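## Task

Rotate the black die until its upward face matches the number on top of the yellow die, and leave it resting entirely on the mat. All other dice must still show the numbers they show now. At the end every die must lie flat, and nothing may count as done if only the robot is holding it there. Release the die and move the grippers away afterwards.

## Robot and tools

Robot: two arms, left_arm and right_arm, each ending in a parallel gripper, working over a table with a mat and several coloured dice. Disturbances may briefly pull on a held part or nudge loose objects. Knocking anything off the table fails the scene, and the two arms must not collide or press on each other hard.

Frames. Result poses use one shared scene frame: origin on the table top midway between the arms, +z up, +x outward over the table, left_arm on the +y side. The arm names are labels only and say nothing about image sides. Positions are in metres, orientation as quaternion wxyz, velocities in m/s and rad/s. Printed hand positions can be off, more so at long reach. Gripper frame: fingers point along the gripper's +z, and they close and open along its y. The reported position is the point between the pads when closed, about 2 cm short of the fingertips; closing pushes the tips about 10 mm further along +z.

execute_actions(actions): a list of actions run one after another. Each action is a table of 1 to 15 rows; each row lasts one control step (1/30 s), and if fewer than 15 rows are given the last is repeated to fill 15 steps (0.5 s per action). Each row is always 14 numbers in [-1, 1]: left_arm dx, dy, dz, rx, ry, rz, opening, then the same seven for right_arm. dx..rz are an offset, in that gripper's own axes, from the gripper's measured pose at the start of the action (for a call's first action, the last pose reported in this scene); every row is measured from that start, not from the row before. Scale: 1.0 = 0.6 m for dx, dy, dz and 180 degrees for the rotation vector rx, ry, rz. Opening is absolute, not an offset: +1 fully open (0.084 m), -1 closed. An empty list just returns state and images.

move(target, speed, blocking): target is one 14-number row laid out as above, offsets in each gripper's own axes from the pose in the latest result that shows one; openings absolute and sent at the start. Each gripper travels a straight path there, all arms finishing together, 0.5 to 10 s (stops short if longer). speed is the path's top speed in m/s, 0.002 to 0.5, default 0.25; rotation is capped at twice that in rad/s. Paths ignore obstacles and the other arm, and the real hand can lag, stray, or overshoot speed when the arm is near straight. Faster contact and targets set deeper past contact push harder. blocking=false returns after 0.5 s while motion continues; then only wait or stop are accepted until a result shows the move ended. The result adds a move: line with the ending (done, off_target, moving, held, fault) and active limits (paced = sent pose clipped; held = a check blocked steps, after which the arm may jump faster), plus each gripper's distance from its target. If only one arm is named, the other finished.

wait(seconds): 0 to 10; arms hold their last command, a running move carries on and the wait ends early when it finishes. stop(): brakes a running move, needing room to do so; fingers keep moving. zoom_image(camera, region): camera is cam_left_wrist or cam_right_wrist (both 672x504); region [x0, y0, x1, y1] in pixels, top-left origin, up to 504x504. finished_scene(scene): ends scene 1 or 2 permanently and reports success; the next scene's task comes in its result. Answering without a tool call ends everything.

Control details. Each step the commanded pose is clipped to within 70 mm and 16 degrees of the measured pose; position wins over orientation if both cannot be met. After an action the arm continues only to its last clipped pose, so large motions need several actions. Hand target lines show where the controller currently drives each gripper. Step readings list positions at some steps; HELD with an arm label means part of that arm's row was held back. A pose unreachable line means the clearance check altered or blocked that arm's command. To keep an arm still, send the offset back to its wanted pose in a reply's first call and zeros afterwards, with its desired opening.

Gripping. grip_measured is the actual finger opening on the command scale. To hold something, keep commanding an opening well below grip_measured; lower squeezes harder, up to about 24 N per pad for parts up to about 6 cm wide. Fast closing can press harder. Commanding back grip_measured still presses lightly; wider parts may slip.

Safety. Joint limits (rad): waist and forearm roll and wrist roll -6.283 to 6.283, shoulder -2.059 to 2.094, elbow -3.927 to 0.192, wrist pitch -1.693 to 3.142. Load limits (N m): waist 47, shoulder 47, elbow 28.2, forearm roll 28.2, wrist pitch 18.8, wrist roll 18.8, including held weight. Hitting one causes a TORQUE FAULT: the arm backs off, holds 10 s and drops the rest of the call. Torque readings include offsets and noise. Holding loads heats motors: MOTOR HOT from 65 °C, and at 80 °C an OVER-TEMPERATURE FAULT brakes the arm until cooled. The sim keeps running while you compose replies. Avoid drops, slips, slams and hard pushes; finish with dice flat, released, and grippers clear.

Each tool is called by a JSON object that holds its "api" and its "payload", one argument or row to a line.

## Session

{"api": "execute_actions", "payload": {
  "actions": []
}}

Scene clock: 0.00 s.
left_arm: end_effector_position=(+0.3223, +0.2590, +0.2819) grip_measured=+1.00 end_effector_quat_wxyz=(-0.177, +0.809, +0.463, -0.317) end_effector_velocity=(+0.000, +0.001, +0.000) end_effector_angular_velocity=(+0.001, -0.001, -0.001) | right_arm: end_effector_position=(+0.2198, +0.0366, +0.1533) grip_measured=+1.00 end_effector_quat_wxyz=(-0.197, -0.586, +0.784, -0.061) end_effector_velocity=(+0.000, -0.000, -0.000) end_effector_angular_velocity=(-0.000, +0.001, -0.001)
Joint positions: left_arm=[-0.153  0.122 -1.393 -0.23   1.978 -1.358  0.084] | right_arm=[ 0.881  0.333 -1.38   0.04   1.459  2.884  0.084]
Joint velocities: left_arm=[ 0.    -0.001  0.     0.002 -0.     0.001  0.   ] | right_arm=[-0.001  0.     0.     0.001  0.    -0.     0.   ]
Joint torques (N m, as the arm reports them, + toward a larger angle): no reading
Hand target (left_arm): +0.322, +0.259, +0.282; -0.177, +0.809, +0.463, -0.317
Hand target (right_arm): +0.220, +0.037, +0.153; -0.197, -0.586, +0.784, -0.061

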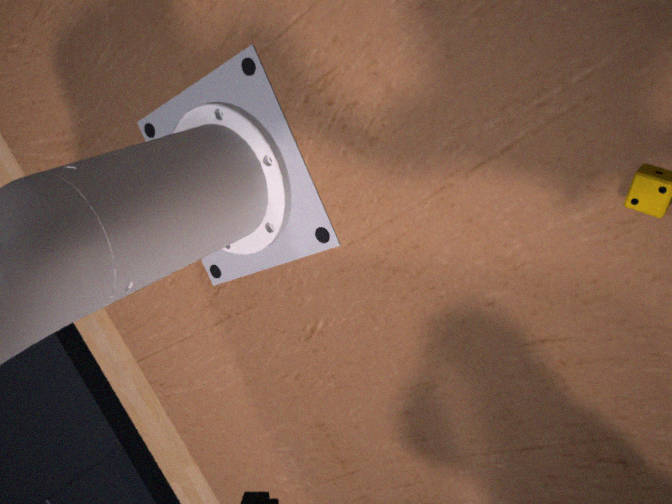

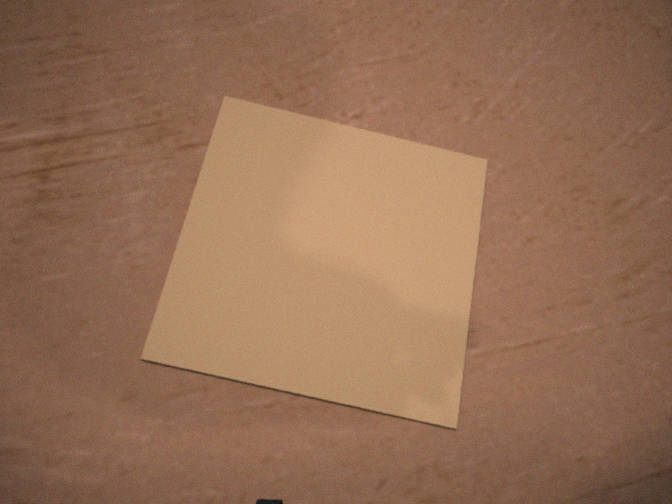

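{"api": "move", "payload": {
  "target": [0,0,0,-0.203,0.122,0,1,0.063,0.022,-0.153,0.044,-0.124,0,1]
}}

Scene clock: 12.83 s.
left_arm: end_effector_position=(+0.3224, +0.2590, +0.2812) grip_measured=+1.00 end_effector_quat_wxyz=(+0.000, +0.867, +0.497, +0.001) end_effector_velocity=(+0.000, +0.000, +0.000) end_effector_angular_velocity=(+0.000, -0.003, +0.001) | right_arm: end_effector_position=(+0.2203, +0.0364, +0.2530) grip_measured=+1.00 end_effector_quat_wxyz=(-0.001, -0.599, +0.801, +0.000) end_effector_velocity=(+0.000, +0.001, +0.002) end_effector_angular_velocity=(+0.005, -0.003, +0.000)
Joint positions: left_arm=[-0.331 -0.493 -0.825  0.002  1.317 -1.523  0.084] | right_arm=[ 0.9   -0.1   -1.103  0.002  1.205  2.917  0.084]
Joint velocities: left_arm=[ 0.    -0.002  0.001  0.002 -0.002 -0.001  0.   ] | right_arm=[ 0.001 -0.002 -0.002 -0.    -0.002  0.     0.   ]
Joint torques (N m, as the arm reports them, + toward a larger angle): left_arm=[ -1.91 -10.71 -20.44  -0.01  -1.34  -0.36] | right_arm=[ -0.02 -20.6  -17.25  -1.04  -1.67   0.01]
Hand target (left_arm): +0.322, +0.259, +0.281; +0.000, +0.868, +0.497, +0.001
Hand target (right_arm): +0.220, +0.037, +0.253; -0.001, -0.599, +0.801, +0.001
Off the commanded pose (left_arm): 0.001 m, 0 deg.
Off the commanded pose (right_arm): 0.001 m, 0 deg.
move: done

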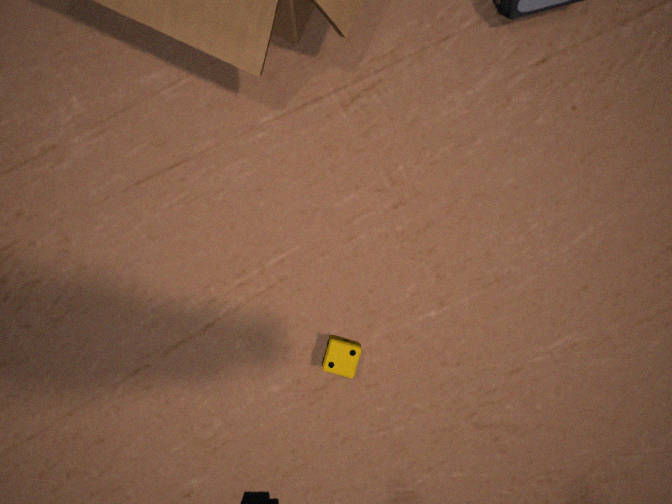

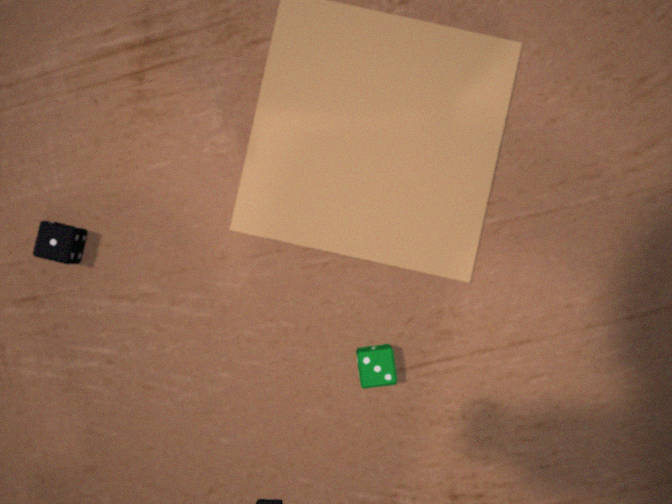

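{"api": "move", "payload": {
  "target": [0,0,0,0,0,0,1,0,-0.217,0.1,0,0,0,1]
}}

Scene clock: 21.30 s.
left_arm: end_effector_position=(+0.3224, +0.2590, +0.2812) grip_measured=+1.00 end_effector_quat_wxyz=(+0.000, +0.867, +0.497, +0.001) end_effector_velocity=(-0.000, -0.000, +0.000) end_effector_angular_velocity=(-0.000, -0.000, -0.000) | right_arm: end_effector_position=(+0.3446, -0.0000, +0.1929) grip_measured=+1.00 end_effector_quat_wxyz=(-0.001, -0.599, +0.801, +0.000) end_effector_velocity=(-0.001, -0.003, -0.004) end_effector_angular_velocity=(-0.007, +0.007, -0.002)
Joint positions: left_arm=[-0.331 -0.493 -0.825  0.002  1.317 -1.523  0.084] | right_arm=[ 0.642  0.099 -1.158  0.001  1.06   2.658  0.084]
Joint velocities: left_arm=[-0. -0.  0. -0. -0.  0. -0.] | right_arm=[-0.003  0.005  0.005  0.     0.    -0.001 -0.   ]
Joint torques (N m, as the arm reports them, + toward a larger angle): left_arm=[ -1.73 -10.86 -20.31   0.02  -1.44  -0.34] | right_arm=[ -0.4  -25.05 -16.97  -0.8   -1.45   0.  ]
Hand target (left_arm): +0.322, +0.259, +0.281; +0.000, +0.867, +0.497, +0.001
Hand target (right_arm): +0.345, -0.000, +0.192; -0.001, -0.599, +0.801, +0.000
Off the commanded pose (left_arm): 0.000 m, 0 deg.
Off the commanded pose (right_arm): 0.001 m, 0 deg.
move: done

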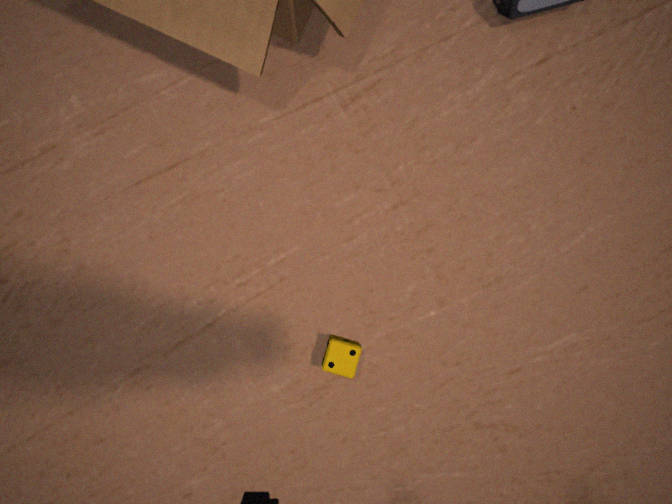

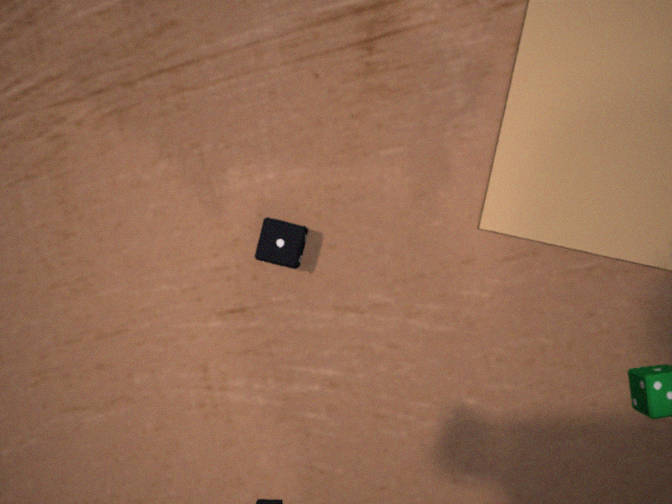

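{"api": "move", "payload": {
  "target": [0,0,0,0,0,0,1,0.083,0.1,0.155,0,0,0,1]
}}

{"api": "zoom_image", "payload": {
  "camera": "cam_right_wrist",
  "region": [0,300,240,504]
}}

Scene clock: 28.70 s.
left_arm: end_effector_position=(+0.3224, +0.2590, +0.2812) grip_measured=+1.00 end_effector_quat_wxyz=(+0.000, +0.867, +0.497, +0.001) end_effector_velocity=(-0.000, -0.000, +0.000) end_effector_angular_velocity=(+0.001, -0.001, -0.001) | right_arm: end_effector_position=(+0.2730, -0.0302, +0.1006) grip_measured=+1.00 end_effector_quat_wxyz=(-0.000, -0.599, +0.801, +0.001) end_effector_velocity=(-0.004, -0.004, -0.005) end_effector_angular_velocity=(-0.011, +0.009, +0.001)
Joint positions: left_arm=[-0.331 -0.493 -0.825  0.002  1.317 -1.523  0.084] | right_arm=[ 0.714  0.014 -0.761  0.002  0.747  2.727  0.084]
Joint velocities: left_arm=[-0.001 -0.     0.     0.001 -0.    -0.    -0.   ] | right_arm=[ 0.001  0.002  0.011 -0.     0.     0.    -0.   ]
Joint torques (N m, as the arm reports them, + toward a larger angle): left_arm=[ -1.62 -10.77 -20.28   0.13  -1.36  -0.31] | right_arm=[ -0.38 -20.53 -15.13  -1.06  -1.62   0.02]
Hand target (left_arm): +0.322, +0.259, +0.281; +0.000, +0.867, +0.497, +0.001
Hand target (right_arm): +0.273, -0.031, +0.100; -0.001, -0.599, +0.801, +0.001
Off the commanded pose (left_arm): 0.000 m, 0 deg.
Off the commanded pose (right_arm): 0.001 m, 0 deg.
move: done

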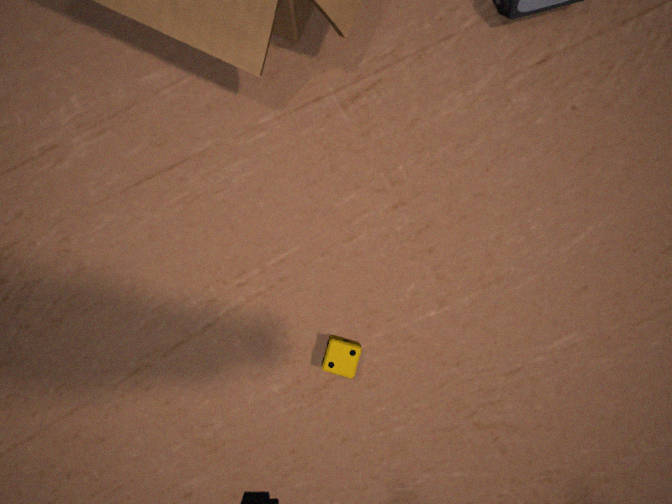

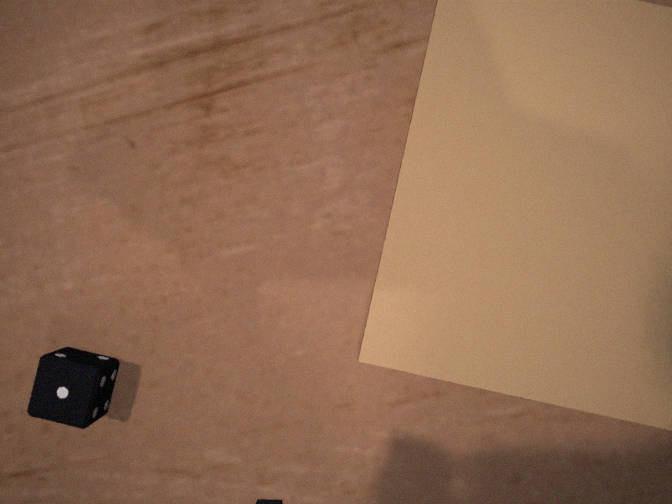

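Region (0, 300, 240, 504) of cam_right_wrist's 672x504 image, scaled by 2.100, with more detail than that image has; it fills the top 428 rows of this view, and the rest is white.

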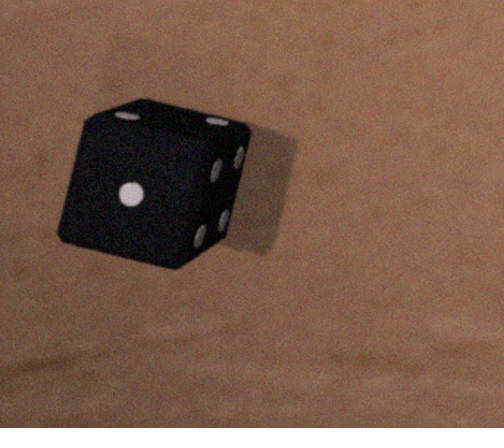

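{"api": "move", "payload": {
  "target": [0,0,0,0,0,0,1,0.05,-0.09,0,0,-0.12,0,1]
}}

Scene clock: 35.07 s.
left_arm: end_effector_position=(+0.3224, +0.2590, +0.2812) grip_measured=+1.00 end_effector_quat_wxyz=(+0.000, +0.867, +0.497, +0.001) end_effector_velocity=(-0.000, -0.000, -0.000) end_effector_angular_velocity=(+0.000, -0.000, +0.001) | right_arm: end_effector_position=(+0.3161, -0.0738, +0.1004) grip_measured=+1.00 end_effector_quat_wxyz=(+0.149, -0.589, +0.786, +0.113) end_effector_velocity=(-0.001, -0.001, -0.001) end_effector_angular_velocity=(+0.002, +0.001, +0.001)
Joint positions: left_arm=[-0.331 -0.493 -0.825  0.002  1.317 -1.523  0.084] | right_arm=[ 0.544 -0.12  -0.502  0.612  0.365  2.012  0.084]
Joint velocities: left_arm=[-0.    -0.     0.     0.     0.    -0.001  0.   ] | right_arm=[-0.001 -0.     0.003  0.011 -0.    -0.013 -0.   ]
Joint torques (N m, as the arm reports them, + toward a larger angle): left_arm=[ -1.55 -10.77 -20.21   0.03  -1.34  -0.35] | right_arm=[ -0.37 -16.98 -14.22  -1.54  -1.82   0.05]
Hand target (left_arm): +0.322, +0.259, +0.281; +0.000, +0.867, +0.497, +0.001
Hand target (right_arm): +0.316, -0.074, +0.100; +0.149, -0.589, +0.786, +0.114
Off the commanded pose (left_arm): 0.000 m, 0 deg.
Off the commanded pose (right_arm): 0.001 m, 0 deg.
move: done

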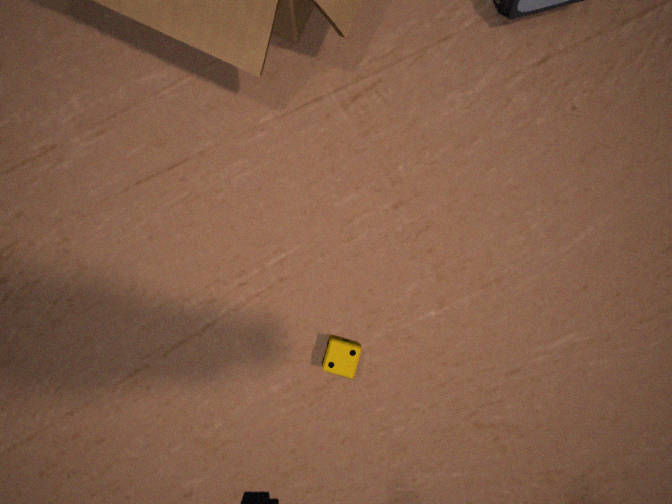

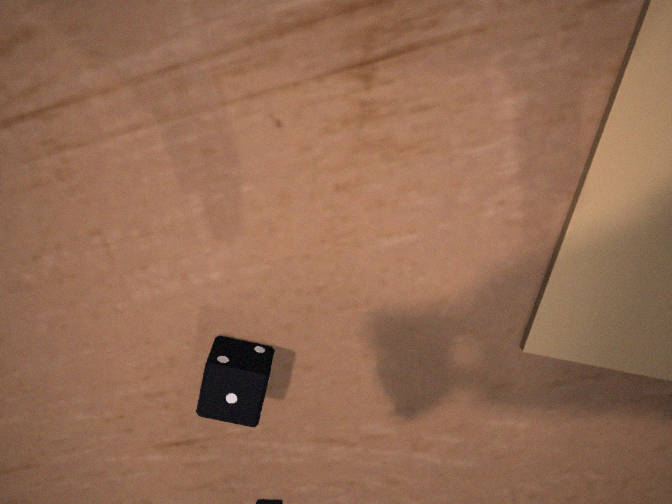

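{"api": "move", "payload": {
  "target": [0,0,0,0,0,0,1,-0.068,-0.055,-0.152,0.0125,0.12,0.066,-1]
}}

{"api": "move", "payload": {
  "target": [0,0,0,0,0,0,1,0,0,0,0,0,-0.5,1],
  "speed": 0.5
}}

Scene clock: 54.23 s.
left_arm: end_effector_position=(+0.3224, +0.2590, +0.2812) grip_measured=+1.00 end_effector_quat_wxyz=(+0.000, +0.867, +0.497, +0.001) end_effector_velocity=(-0.000, -0.000, +0.000) end_effector_angular_velocity=(-0.000, +0.000, -0.001) | right_arm: end_effector_position=(+0.3492, -0.0799, +0.1997) grip_measured=-1.00 end_effector_quat_wxyz=(-0.002, -0.512, +0.859, -0.000) end_effector_velocity=(+0.003, +0.002, +0.005) end_effector_angular_velocity=(+0.006, -0.010, +0.000)
Joint positions: left_arm=[-0.331 -0.493 -0.825  0.002  1.317 -1.523  0.084] | right_arm=[ 0.509 -0.074 -0.976 -0.     1.053  2.735  0.   ]
Joint velocities: left_arm=[-0.001 -0.    -0.    -0.     0.     0.     0.   ] | right_arm=[ 0.001 -0.002 -0.01  -0.001  0.001  0.001  0.   ]
Joint torques (N m, as the arm reports them, + toward a larger angle): left_arm=[ -1.82 -10.7  -20.42   0.12  -1.37  -0.27] | right_arm=[ -0.5  -20.34 -16.64  -1.17  -1.66  -0.2 ]
Hand target (left_arm): +0.322, +0.259, +0.281; +0.000, +0.867, +0.497, +0.001
Hand target (right_arm): +0.350, -0.080, +0.200; -0.001, -0.512, +0.859, -0.000
Off the commanded pose (left_arm): 0.000 m, 0 deg.
Off the commanded pose (right_arm): 0.001 m, 0 deg.
move: done

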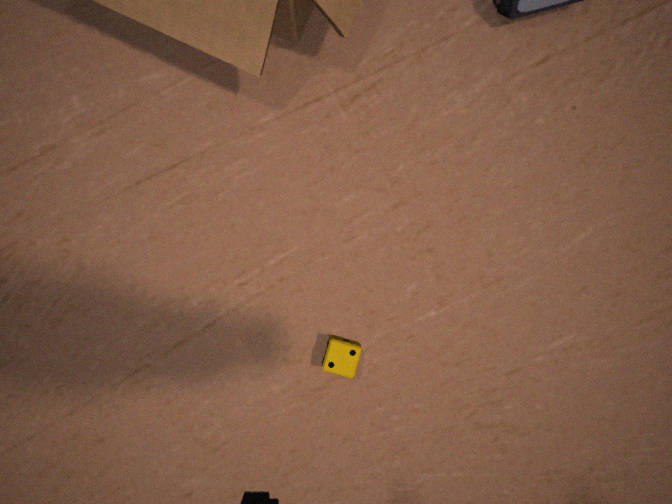

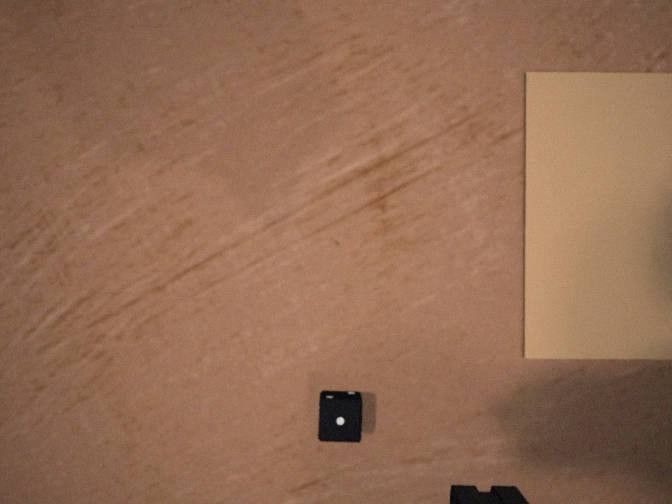

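Scene clock: 56.30 s.
left_arm: end_effector_position=(+0.3224, +0.2590, +0.2812) grip_measured=+1.00 end_effector_quat_wxyz=(+0.000, +0.867, +0.497, +0.001) end_effector_velocity=(+0.000, +0.000, +0.000) end_effector_angular_velocity=(-0.000, -0.000, +0.000) | right_arm: end_effector_position=(+0.3492, -0.0799, +0.1997) grip_measured=+1.00 end_effector_quat_wxyz=(+0.001, +0.969, -0.246, -0.001) end_effector_velocity=(-0.000, +0.000, +0.000) end_effector_angular_velocity=(+0.001, -0.000, +0.005)
Joint positions: left_arm=[-0.331 -0.493 -0.825  0.002  1.317 -1.523  0.084] | right_arm=[ 0.509 -0.074 -0.976 -0.     1.053  1.164  0.084]
Joint velocities: left_arm=[ 0.001 -0.    -0.    -0.     0.     0.    -0.   ] | right_arm=[ 0.001  0.     0.     0.    -0.001 -0.004  0.   ]
Joint torques (N m, as the arm reports them, + toward a larger angle): left_arm=[ -1.74 -10.82 -20.42   0.07  -1.26  -0.37] | right_arm=[ -0.59 -20.96 -16.75  -1.31  -1.65  -0.15]
Hand target (left_arm): +0.322, +0.259, +0.281; +0.000, +0.867, +0.497, +0.001
Hand target (right_arm): +0.349, -0.080, +0.200; +0.001, +0.969, -0.245, -0.001
Off the commanded pose (left_arm): 0.000 m, 0 deg.
Off the commanded pose (right_arm): 0.000 m, 0 deg.
move: done

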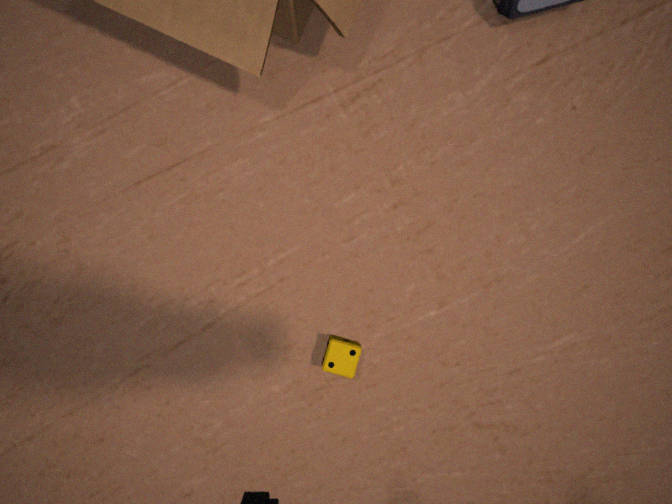

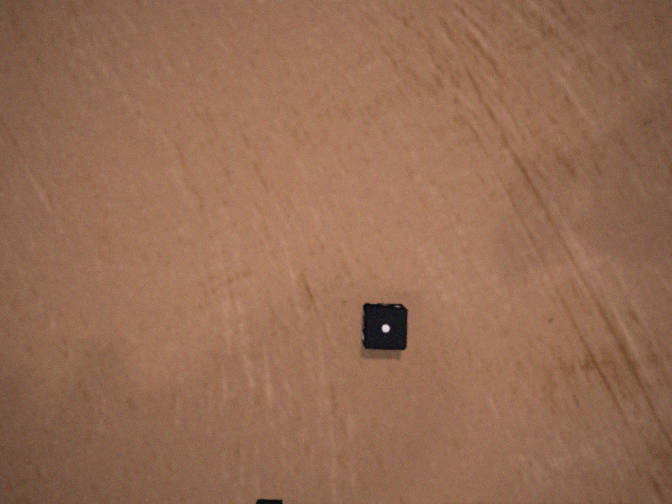

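{"api": "move", "payload": {
  "target": [0,0,0,0,0,0,1,0.054,-0.0045,0.2,0,0,0.5,1],
  "speed": 0.5
}}

{"api": "move", "payload": {
  "target": [0,0,0,0,0,0,1,0,0,0,0,-0.25,0,1]
}}

Scene clock: 66.97 s.
left_arm: end_effector_position=(+0.3224, +0.2590, +0.2812) grip_measured=+1.00 end_effector_quat_wxyz=(+0.000, +0.867, +0.497, +0.001) end_effector_velocity=(+0.000, +0.001, -0.000) end_effector_angular_velocity=(+0.002, -0.001, -0.000) | right_arm: end_effector_position=(+0.3786, -0.0925, +0.0800) grip_measured=+1.00 end_effector_quat_wxyz=(-0.001, -0.512, +0.859, +0.000) end_effector_velocity=(-0.001, -0.002, -0.002) end_effector_angular_velocity=(-0.004, +0.005, -0.004)
Joint positions: left_arm=[-0.331 -0.493 -0.825  0.002  1.317 -1.523  0.084] | right_arm=[ 0.448  0.168 -0.886  0.     0.721  2.672  0.084]
Joint velocities: left_arm=[ 0.     0.     0.     0.002 -0.     0.    -0.   ] | right_arm=[-0.001  0.001  0.003 -0.001  0.001  0.004 -0.   ]
Joint torques (N m, as the arm reports them, + toward a larger angle): left_arm=[ -1.79 -10.79 -20.18   0.05  -1.33  -0.34] | right_arm=[ -0.31 -24.15 -14.77  -1.34  -1.64  -0.24]
Hand target (left_arm): +0.322, +0.259, +0.281; +0.000, +0.867, +0.497, +0.001
Hand target (right_arm): +0.378, -0.093, +0.080; -0.002, -0.512, +0.859, -0.000
Off the commanded pose (left_arm): 0.000 m, 0 deg.
Off the commanded pose (right_arm): 0.001 m, 0 deg.
move: done

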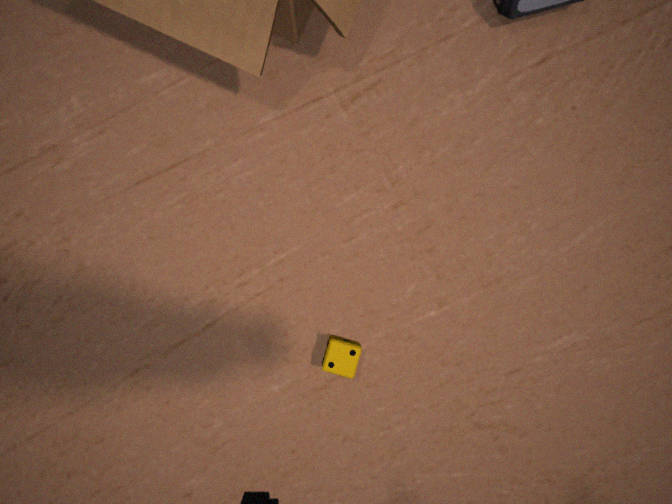

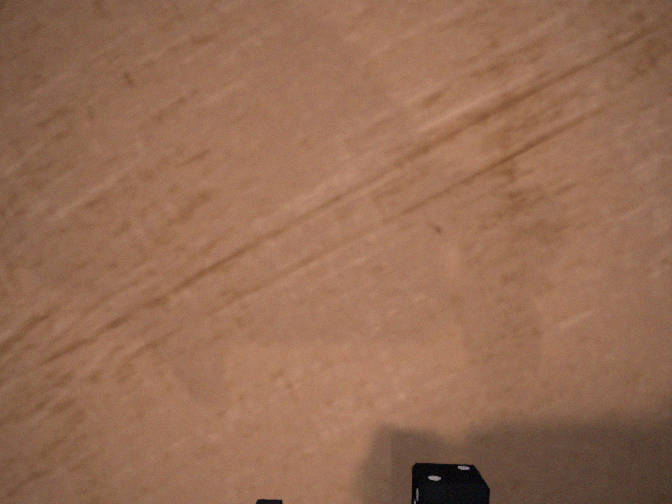

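Scene clock: 69.17 s.
left_arm: end_effector_position=(+0.3224, +0.2590, +0.2812) grip_measured=+1.00 end_effector_quat_wxyz=(+0.000, +0.867, +0.497, +0.001) end_effector_velocity=(-0.000, -0.000, +0.000) end_effector_angular_velocity=(-0.000, +0.000, -0.001) | right_arm: end_effector_position=(+0.3786, -0.0918, +0.0802) grip_measured=+1.00 end_effector_quat_wxyz=(+0.328, -0.474, +0.793, +0.197) end_effector_velocity=(+0.000, -0.000, -0.000) end_effector_angular_velocity=(+0.001, -0.003, -0.003)
Joint positions: left_arm=[-0.331 -0.493 -0.825  0.002  1.317 -1.523  0.084] | right_arm=[ 0.396  0.05  -0.602  1.969  0.395  0.757  0.084]
Joint velocities: left_arm=[-0.    -0.     0.    -0.     0.     0.001 -0.   ] | right_arm=[-0.001  0.     0.     0.01   0.    -0.009  0.   ]
Joint torques (N m, as the arm reports them, + toward a larger angle): left_arm=[ -1.73 -10.52 -20.37   0.15  -1.36  -0.3 ] | right_arm=[  0.09 -18.53 -12.26  -1.05  -0.24  -0.07]
Hand target (left_arm): +0.322, +0.259, +0.281; +0.000, +0.867, +0.497, +0.001
Hand target (right_arm): +0.379, -0.092, +0.080; +0.327, -0.473, +0.794, +0.197
Off the commanded pose (left_arm): 0.000 m, 0 deg.
Off the commanded pose (right_arm): 0.001 m, 0 deg.
move: done

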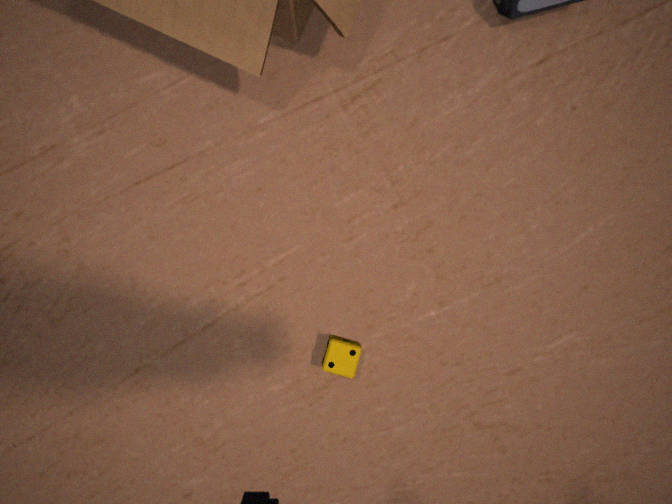

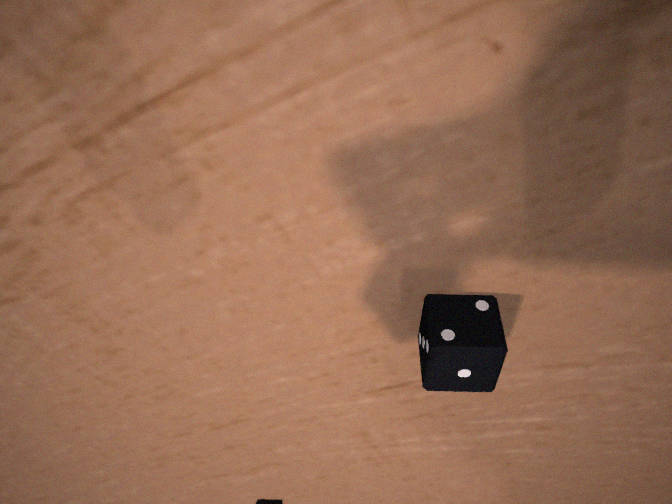

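{"api": "move", "payload": {
  "target": [0,0,0,0,0,0,1,0.0719,0,0.0719,0,0,0,1],
  "speed": 0.08
}}

{"api": "move", "payload": {
  "target": [0,0,0,0,0,0,1,0,0,0,0,0,0,-0.8],
  "speed": 0.05
}}

Scene clock: 74.57 s.
left_arm: end_effector_position=(+0.3224, +0.2590, +0.2812) grip_measured=+1.00 end_effector_quat_wxyz=(+0.000, +0.867, +0.497, +0.001) end_effector_velocity=(-0.000, -0.000, -0.000) end_effector_angular_velocity=(+0.001, -0.000, -0.001) | right_arm: end_effector_position=(+0.3787, -0.0915, +0.0196) grip_measured=+1.00 end_effector_quat_wxyz=(+0.328, -0.474, +0.793, +0.198) end_effector_velocity=(+0.000, -0.000, +0.000) end_effector_angular_velocity=(+0.000, -0.002, -0.001)
Joint positions: left_arm=[-0.331 -0.493 -0.825  0.002  1.317 -1.523  0.084] | right_arm=[ 0.363  0.253 -0.66   2.196  0.481  0.475  0.084]
Joint velocities: left_arm=[-0.     0.    -0.     0.001  0.     0.     0.   ] | right_arm=[-0.    -0.    -0.001  0.003 -0.    -0.003 -0.   ]
Joint torques (N m, as the arm reports them, + toward a larger angle): left_arm=[ -1.73 -10.62 -20.4    0.06  -1.38  -0.29] | right_arm=[ -0.59 -21.66 -10.43  -1.     0.    -0.09]
Hand target (left_arm): +0.322, +0.259, +0.281; +0.000, +0.867, +0.497, +0.001
Hand target (right_arm): +0.378, -0.092, +0.019; +0.328, -0.474, +0.793, +0.198
Off the commanded pose (left_arm): 0.000 m, 0 deg.
Off the commanded pose (right_arm): 0.000 m, 0 deg.
move: done

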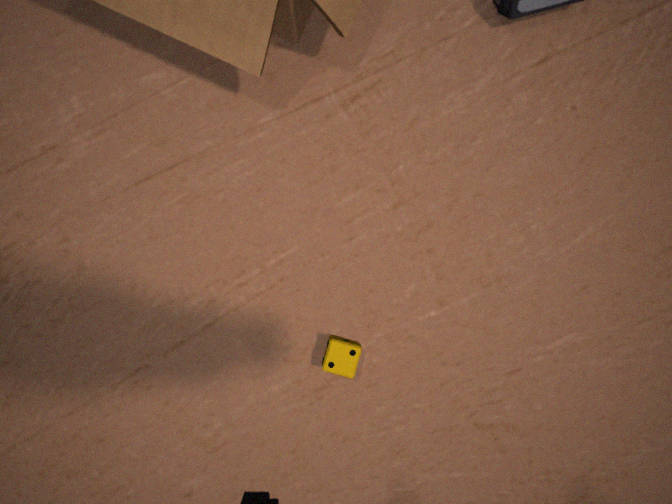

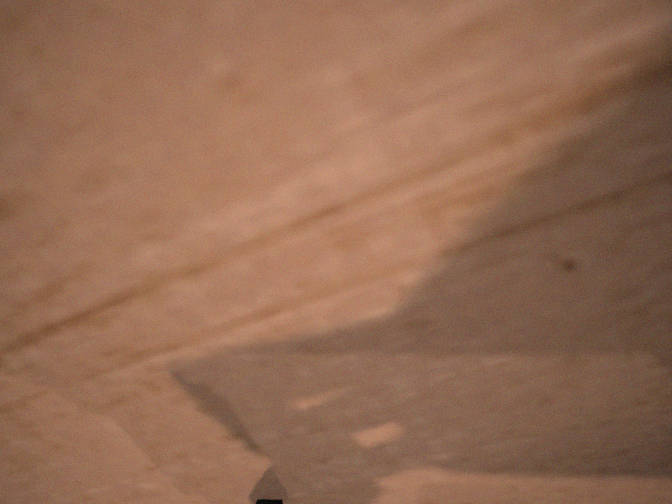

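Scene clock: 75.23 s.
left_arm: end_effector_position=(+0.3224, +0.2590, +0.2812) grip_measured=+1.00 end_effector_quat_wxyz=(+0.000, +0.867, +0.497, +0.001) end_effector_velocity=(-0.000, -0.000, -0.000) end_effector_angular_velocity=(-0.000, +0.000, +0.000) | right_arm: end_effector_position=(+0.3824, -0.0885, +0.0241) grip_measured=-0.56 end_effector_quat_wxyz=(+0.333, -0.474, +0.791, +0.198) end_effector_velocity=(-0.001, -0.001, -0.001) end_effector_angular_velocity=(-0.006, +0.001, +0.001)
Joint positions: left_arm=[-0.331 -0.493 -0.825  0.002  1.317 -1.523  0.084] | right_arm=[ 0.364  0.249 -0.667  2.196  0.483  0.475  0.02 ]
Joint velocities: left_arm=[ 0.     0.    -0.    -0.001 -0.    -0.    -0.   ] | right_arm=[ 0.002 -0.    -0.    -0.001 -0.006  0.     0.   ]
Joint torques (N m, as the arm reports them, + toward a larger angle): left_arm=[ -1.86 -10.79 -20.36   0.    -1.38  -0.32] | right_arm=[-2.42  3.28  3.75 -1.76 -5.27 -0.23]
Hand target (left_arm): +0.322, +0.259, +0.281; +0.000, +0.867, +0.497, +0.001
Hand target (right_arm): +0.379, -0.092, +0.020; +0.328, -0.474, +0.793, +0.198
Off the commanded pose (left_arm): 0.000 m, 0 deg.
Off the commanded pose (right_arm): 0.007 m, 1 deg.
move: off_target (right_arm)

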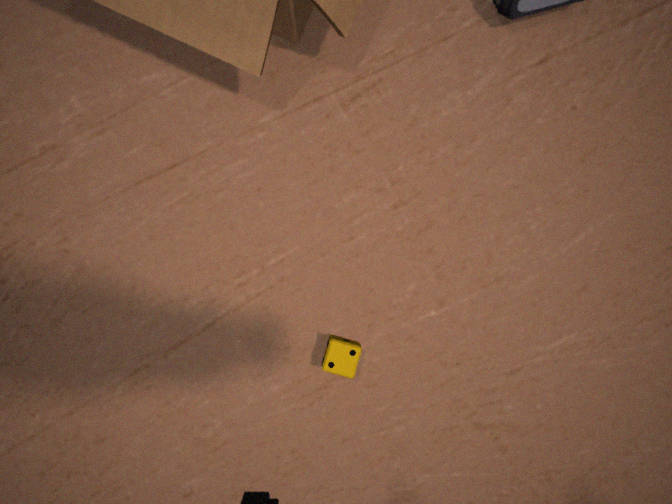

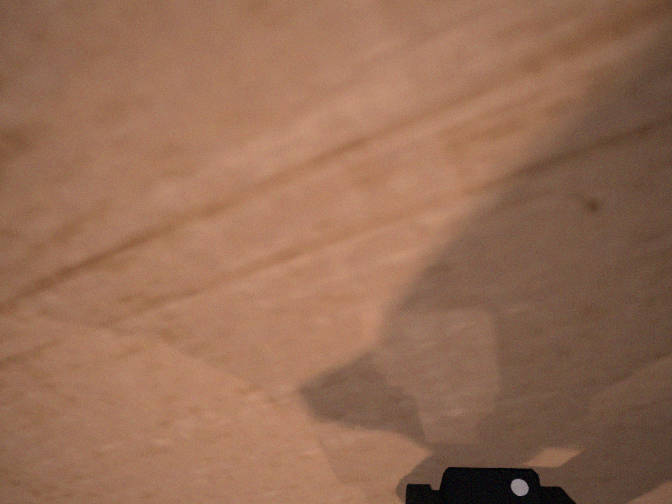

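{"api": "move", "payload": {
  "target": [0,0,0,0,0,0,1,-0.0825,0,-0.0825,0,0,0,-0.8],
  "speed": 0.15
}}

{"api": "move", "payload": {
  "target": [0,0,0,0,0,0,1,0,0,0,0,0.5,0,-0.8]
}}

Scene clock: 80.53 s.
left_arm: end_effector_position=(+0.3224, +0.2590, +0.2812) grip_measured=+1.00 end_effector_quat_wxyz=(+0.000, +0.867, +0.497, +0.001) end_effector_velocity=(-0.000, -0.000, +0.000) end_effector_angular_velocity=(-0.001, +0.000, +0.000) | right_arm: end_effector_position=(+0.3815, -0.0895, +0.0933) grip_measured=-0.56 end_effector_quat_wxyz=(+0.333, -0.474, +0.791, +0.198) end_effector_velocity=(+0.001, +0.001, +0.002) end_effector_angular_velocity=(+0.003, -0.000, +0.001)
Joint positions: left_arm=[-0.331 -0.493 -0.825  0.002  1.317 -1.523  0.084] | right_arm=[ 0.4    0.018 -0.601  1.931  0.388  0.802  0.019]
Joint velocities: left_arm=[-0.    -0.    -0.    -0.001 -0.    -0.    -0.   ] | right_arm=[ 0.001 -0.003 -0.003 -0.009  0.     0.011 -0.   ]
Joint torques (N m, as the arm reports them, + toward a larger angle): left_arm=[ -1.66 -10.68 -20.49   0.07  -1.36  -0.32] | right_arm=[ -0.38 -18.66 -12.69  -1.42  -0.13  -0.06]
Hand target (left_arm): +0.322, +0.259, +0.281; +0.000, +0.867, +0.497, +0.001
Hand target (right_arm): +0.382, -0.089, +0.094; +0.333, -0.474, +0.791, +0.198
Off the commanded pose (left_arm): 0.000 m, 0 deg.
Off the commanded pose (right_arm): 0.001 m, 0 deg.
move: done

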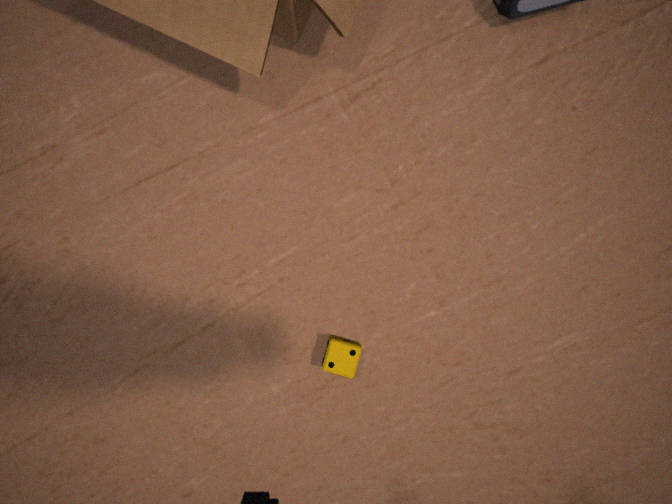

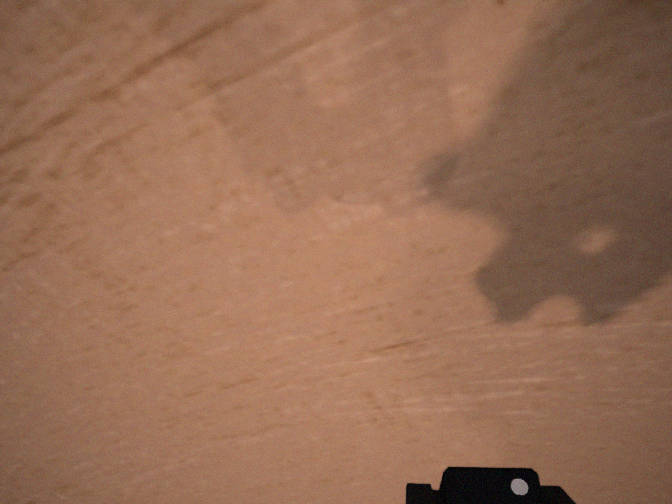

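Scene clock: 84.07 s.
left_arm: end_effector_position=(+0.3224, +0.2590, +0.2812) grip_measured=+1.00 end_effector_quat_wxyz=(+0.000, +0.867, +0.497, +0.001) end_effector_velocity=(+0.000, +0.000, -0.000) end_effector_angular_velocity=(+0.001, -0.000, -0.000) | right_arm: end_effector_position=(+0.3822, -0.0902, +0.0938) grip_measured=-0.56 end_effector_quat_wxyz=(-0.323, -0.474, +0.795, -0.196) end_effector_velocity=(+0.001, +0.001, +0.003) end_effector_angular_velocity=(+0.000, -0.002, +0.001)
Joint positions: left_arm=[-0.331 -0.493 -0.825  0.002  1.317 -1.523  0.084] | right_arm=[ 0.583  0.766 -1.793 -0.241  1.768  2.853  0.019]
Joint velocities: left_arm=[ 0.     0.     0.     0.001 -0.     0.     0.   ] | right_arm=[ 0.002 -0.    -0.008 -0.001  0.006 -0.    -0.   ]
Joint torques (N m, as the arm reports them, + toward a larger angle): left_arm=[ -1.81 -10.75 -20.27   0.01  -1.34  -0.34] | right_arm=[  0.15 -36.42 -14.78  -1.62   0.34  -0.04]
Hand target (left_arm): +0.322, +0.259, +0.281; +0.000, +0.867, +0.497, +0.001
Hand target (right_arm): +0.382, -0.090, +0.093; -0.324, -0.474, +0.795, -0.196
Off the commanded pose (left_arm): 0.000 m, 0 deg.
Off the commanded pose (right_arm): 0.001 m, 0 deg.
move: done

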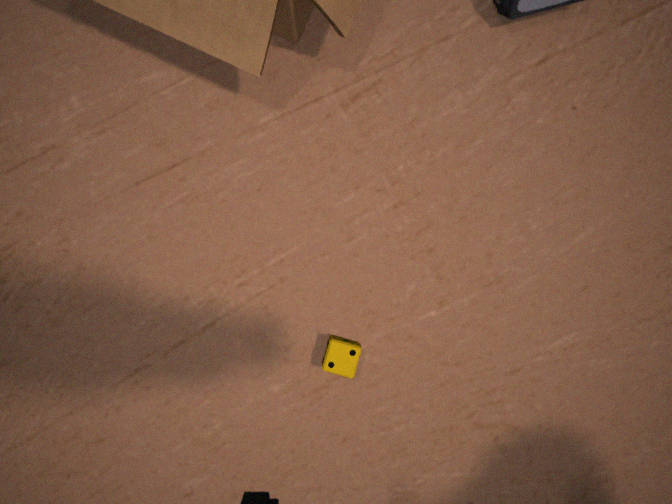

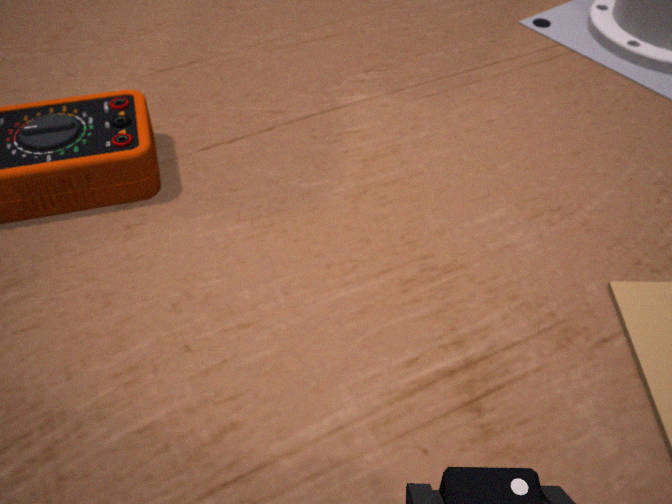

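{"api": "move", "payload": {
  "target": [0,0,0,0,0,0,1,0.1,0.272,0.1,0,0,0,-0.8]
}}

{"api": "move", "payload": {
  "target": [0,0,0,0,0,0,1,-0.074,0,0.074,0,0,0,-0.8],
  "speed": 0.06
}}

Scene clock: 88.30 s.
left_arm: end_effector_position=(+0.3224, +0.2590, +0.2812) grip_measured=+1.00 end_effector_quat_wxyz=(+0.000, +0.867, +0.497, +0.001) end_effector_velocity=(+0.000, +0.000, +0.000) end_effector_angular_velocity=(+0.002, -0.001, -0.002) | right_arm: end_effector_position=(+0.1988, -0.0873, +0.0924) grip_measured=-0.56 end_effector_quat_wxyz=(-0.323, -0.474, +0.795, -0.196) end_effector_velocity=(-0.002, -0.002, -0.001) end_effector_angular_velocity=(-0.005, +0.003, +0.000)
Joint positions: left_arm=[-0.331 -0.493 -0.825  0.002  1.317 -1.523  0.084] | right_arm=[ 0.826  0.378 -1.167 -0.068  1.561  3.08   0.019]
Joint velocities: left_arm=[-0.001 -0.    -0.     0.002 -0.     0.001  0.   ] | right_arm=[ 0.002 -0.     0.006  0.001 -0.     0.001 -0.   ]
Joint torques (N m, as the arm reports them, + toward a larger angle): left_arm=[ -1.73 -10.87 -20.19   0.09  -1.4   -0.32] | right_arm=[ -0.53 -28.11 -13.09  -1.04   0.4   -0.11]
Hand target (left_arm): +0.322, +0.259, +0.281; +0.000, +0.867, +0.497, +0.001
Hand target (right_arm): +0.198, -0.087, +0.092; -0.323, -0.474, +0.795, -0.196
Off the commanded pose (left_arm): 0.000 m, 0 deg.
Off the commanded pose (right_arm): 0.001 m, 0 deg.
move: done

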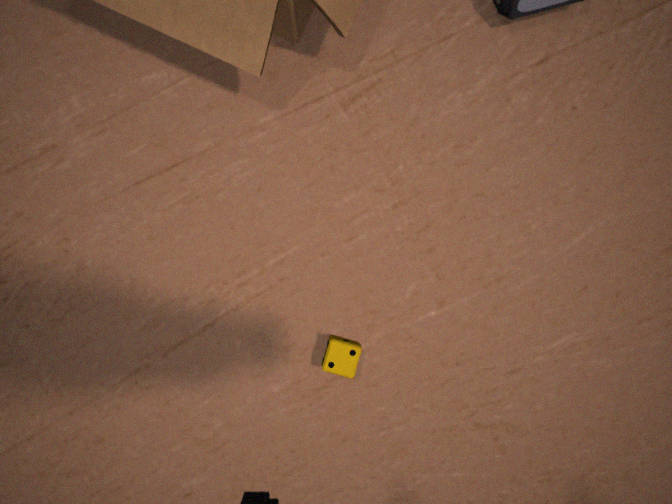

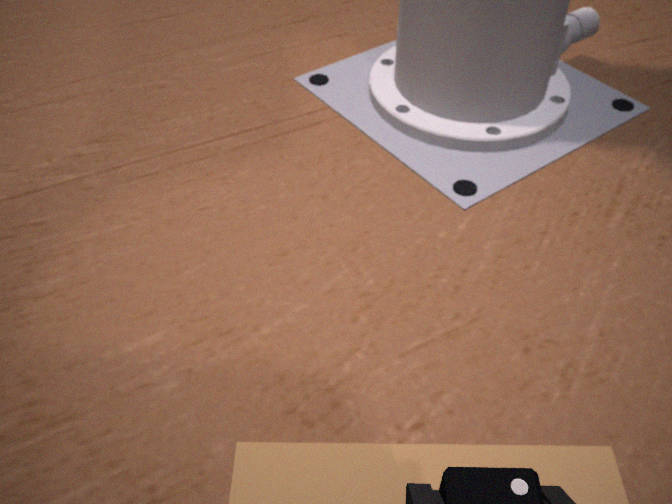

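Scene clock: 89.63 s.
left_arm: end_effector_position=(+0.3224, +0.2590, +0.2812) grip_measured=+1.00 end_effector_quat_wxyz=(+0.000, +0.867, +0.497, +0.001) end_effector_velocity=(-0.000, -0.000, +0.000) end_effector_angular_velocity=(-0.001, +0.000, +0.001) | right_arm: end_effector_position=(+0.1993, -0.0866, +0.0299) grip_measured=-0.56 end_effector_quat_wxyz=(-0.323, -0.474, +0.795, -0.196) end_effector_velocity=(+0.000, +0.001, -0.000) end_effector_angular_velocity=(+0.003, -0.002, +0.000)
Joint positions: left_arm=[-0.331 -0.493 -0.825  0.002  1.317 -1.523  0.084] | right_arm=[ 0.825  0.508 -1.154 -0.07   1.418  3.089  0.019]
Joint velocities: left_arm=[-0.    -0.    -0.    -0.001 -0.    -0.001 -0.   ] | right_arm=[ 0.     0.001 -0.001  0.    -0.003  0.     0.   ]
Joint torques (N m, as the arm reports them, + toward a larger angle): left_arm=[ -1.91 -10.58 -20.28   0.1   -1.35  -0.33] | right_arm=[ -0.1  -28.13 -11.93  -1.15   0.33  -0.13]
Hand target (left_arm): +0.322, +0.259, +0.281; +0.000, +0.867, +0.497, +0.001
Hand target (right_arm): +0.199, -0.087, +0.030; -0.323, -0.474, +0.795, -0.196
Off the commanded pose (left_arm): 0.000 m, 0 deg.
Off the commanded pose (right_arm): 0.000 m, 0 deg.
move: done

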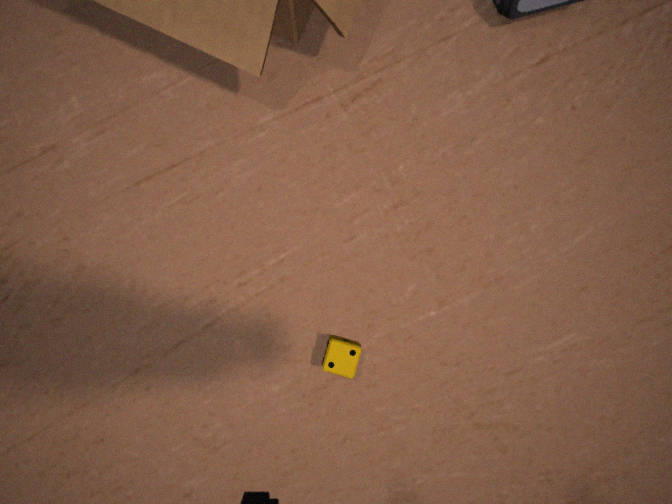

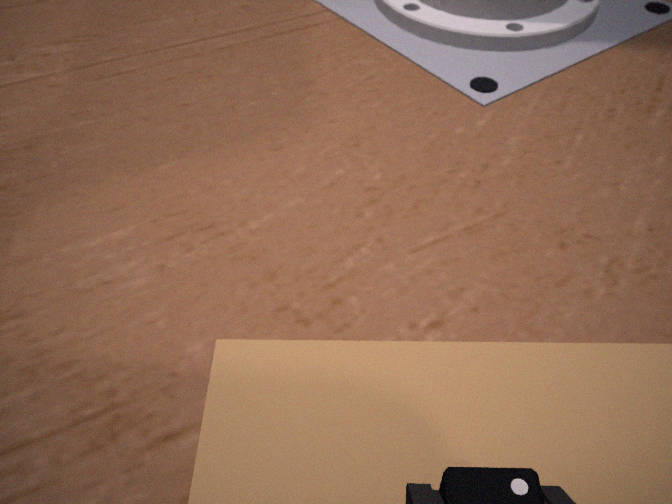

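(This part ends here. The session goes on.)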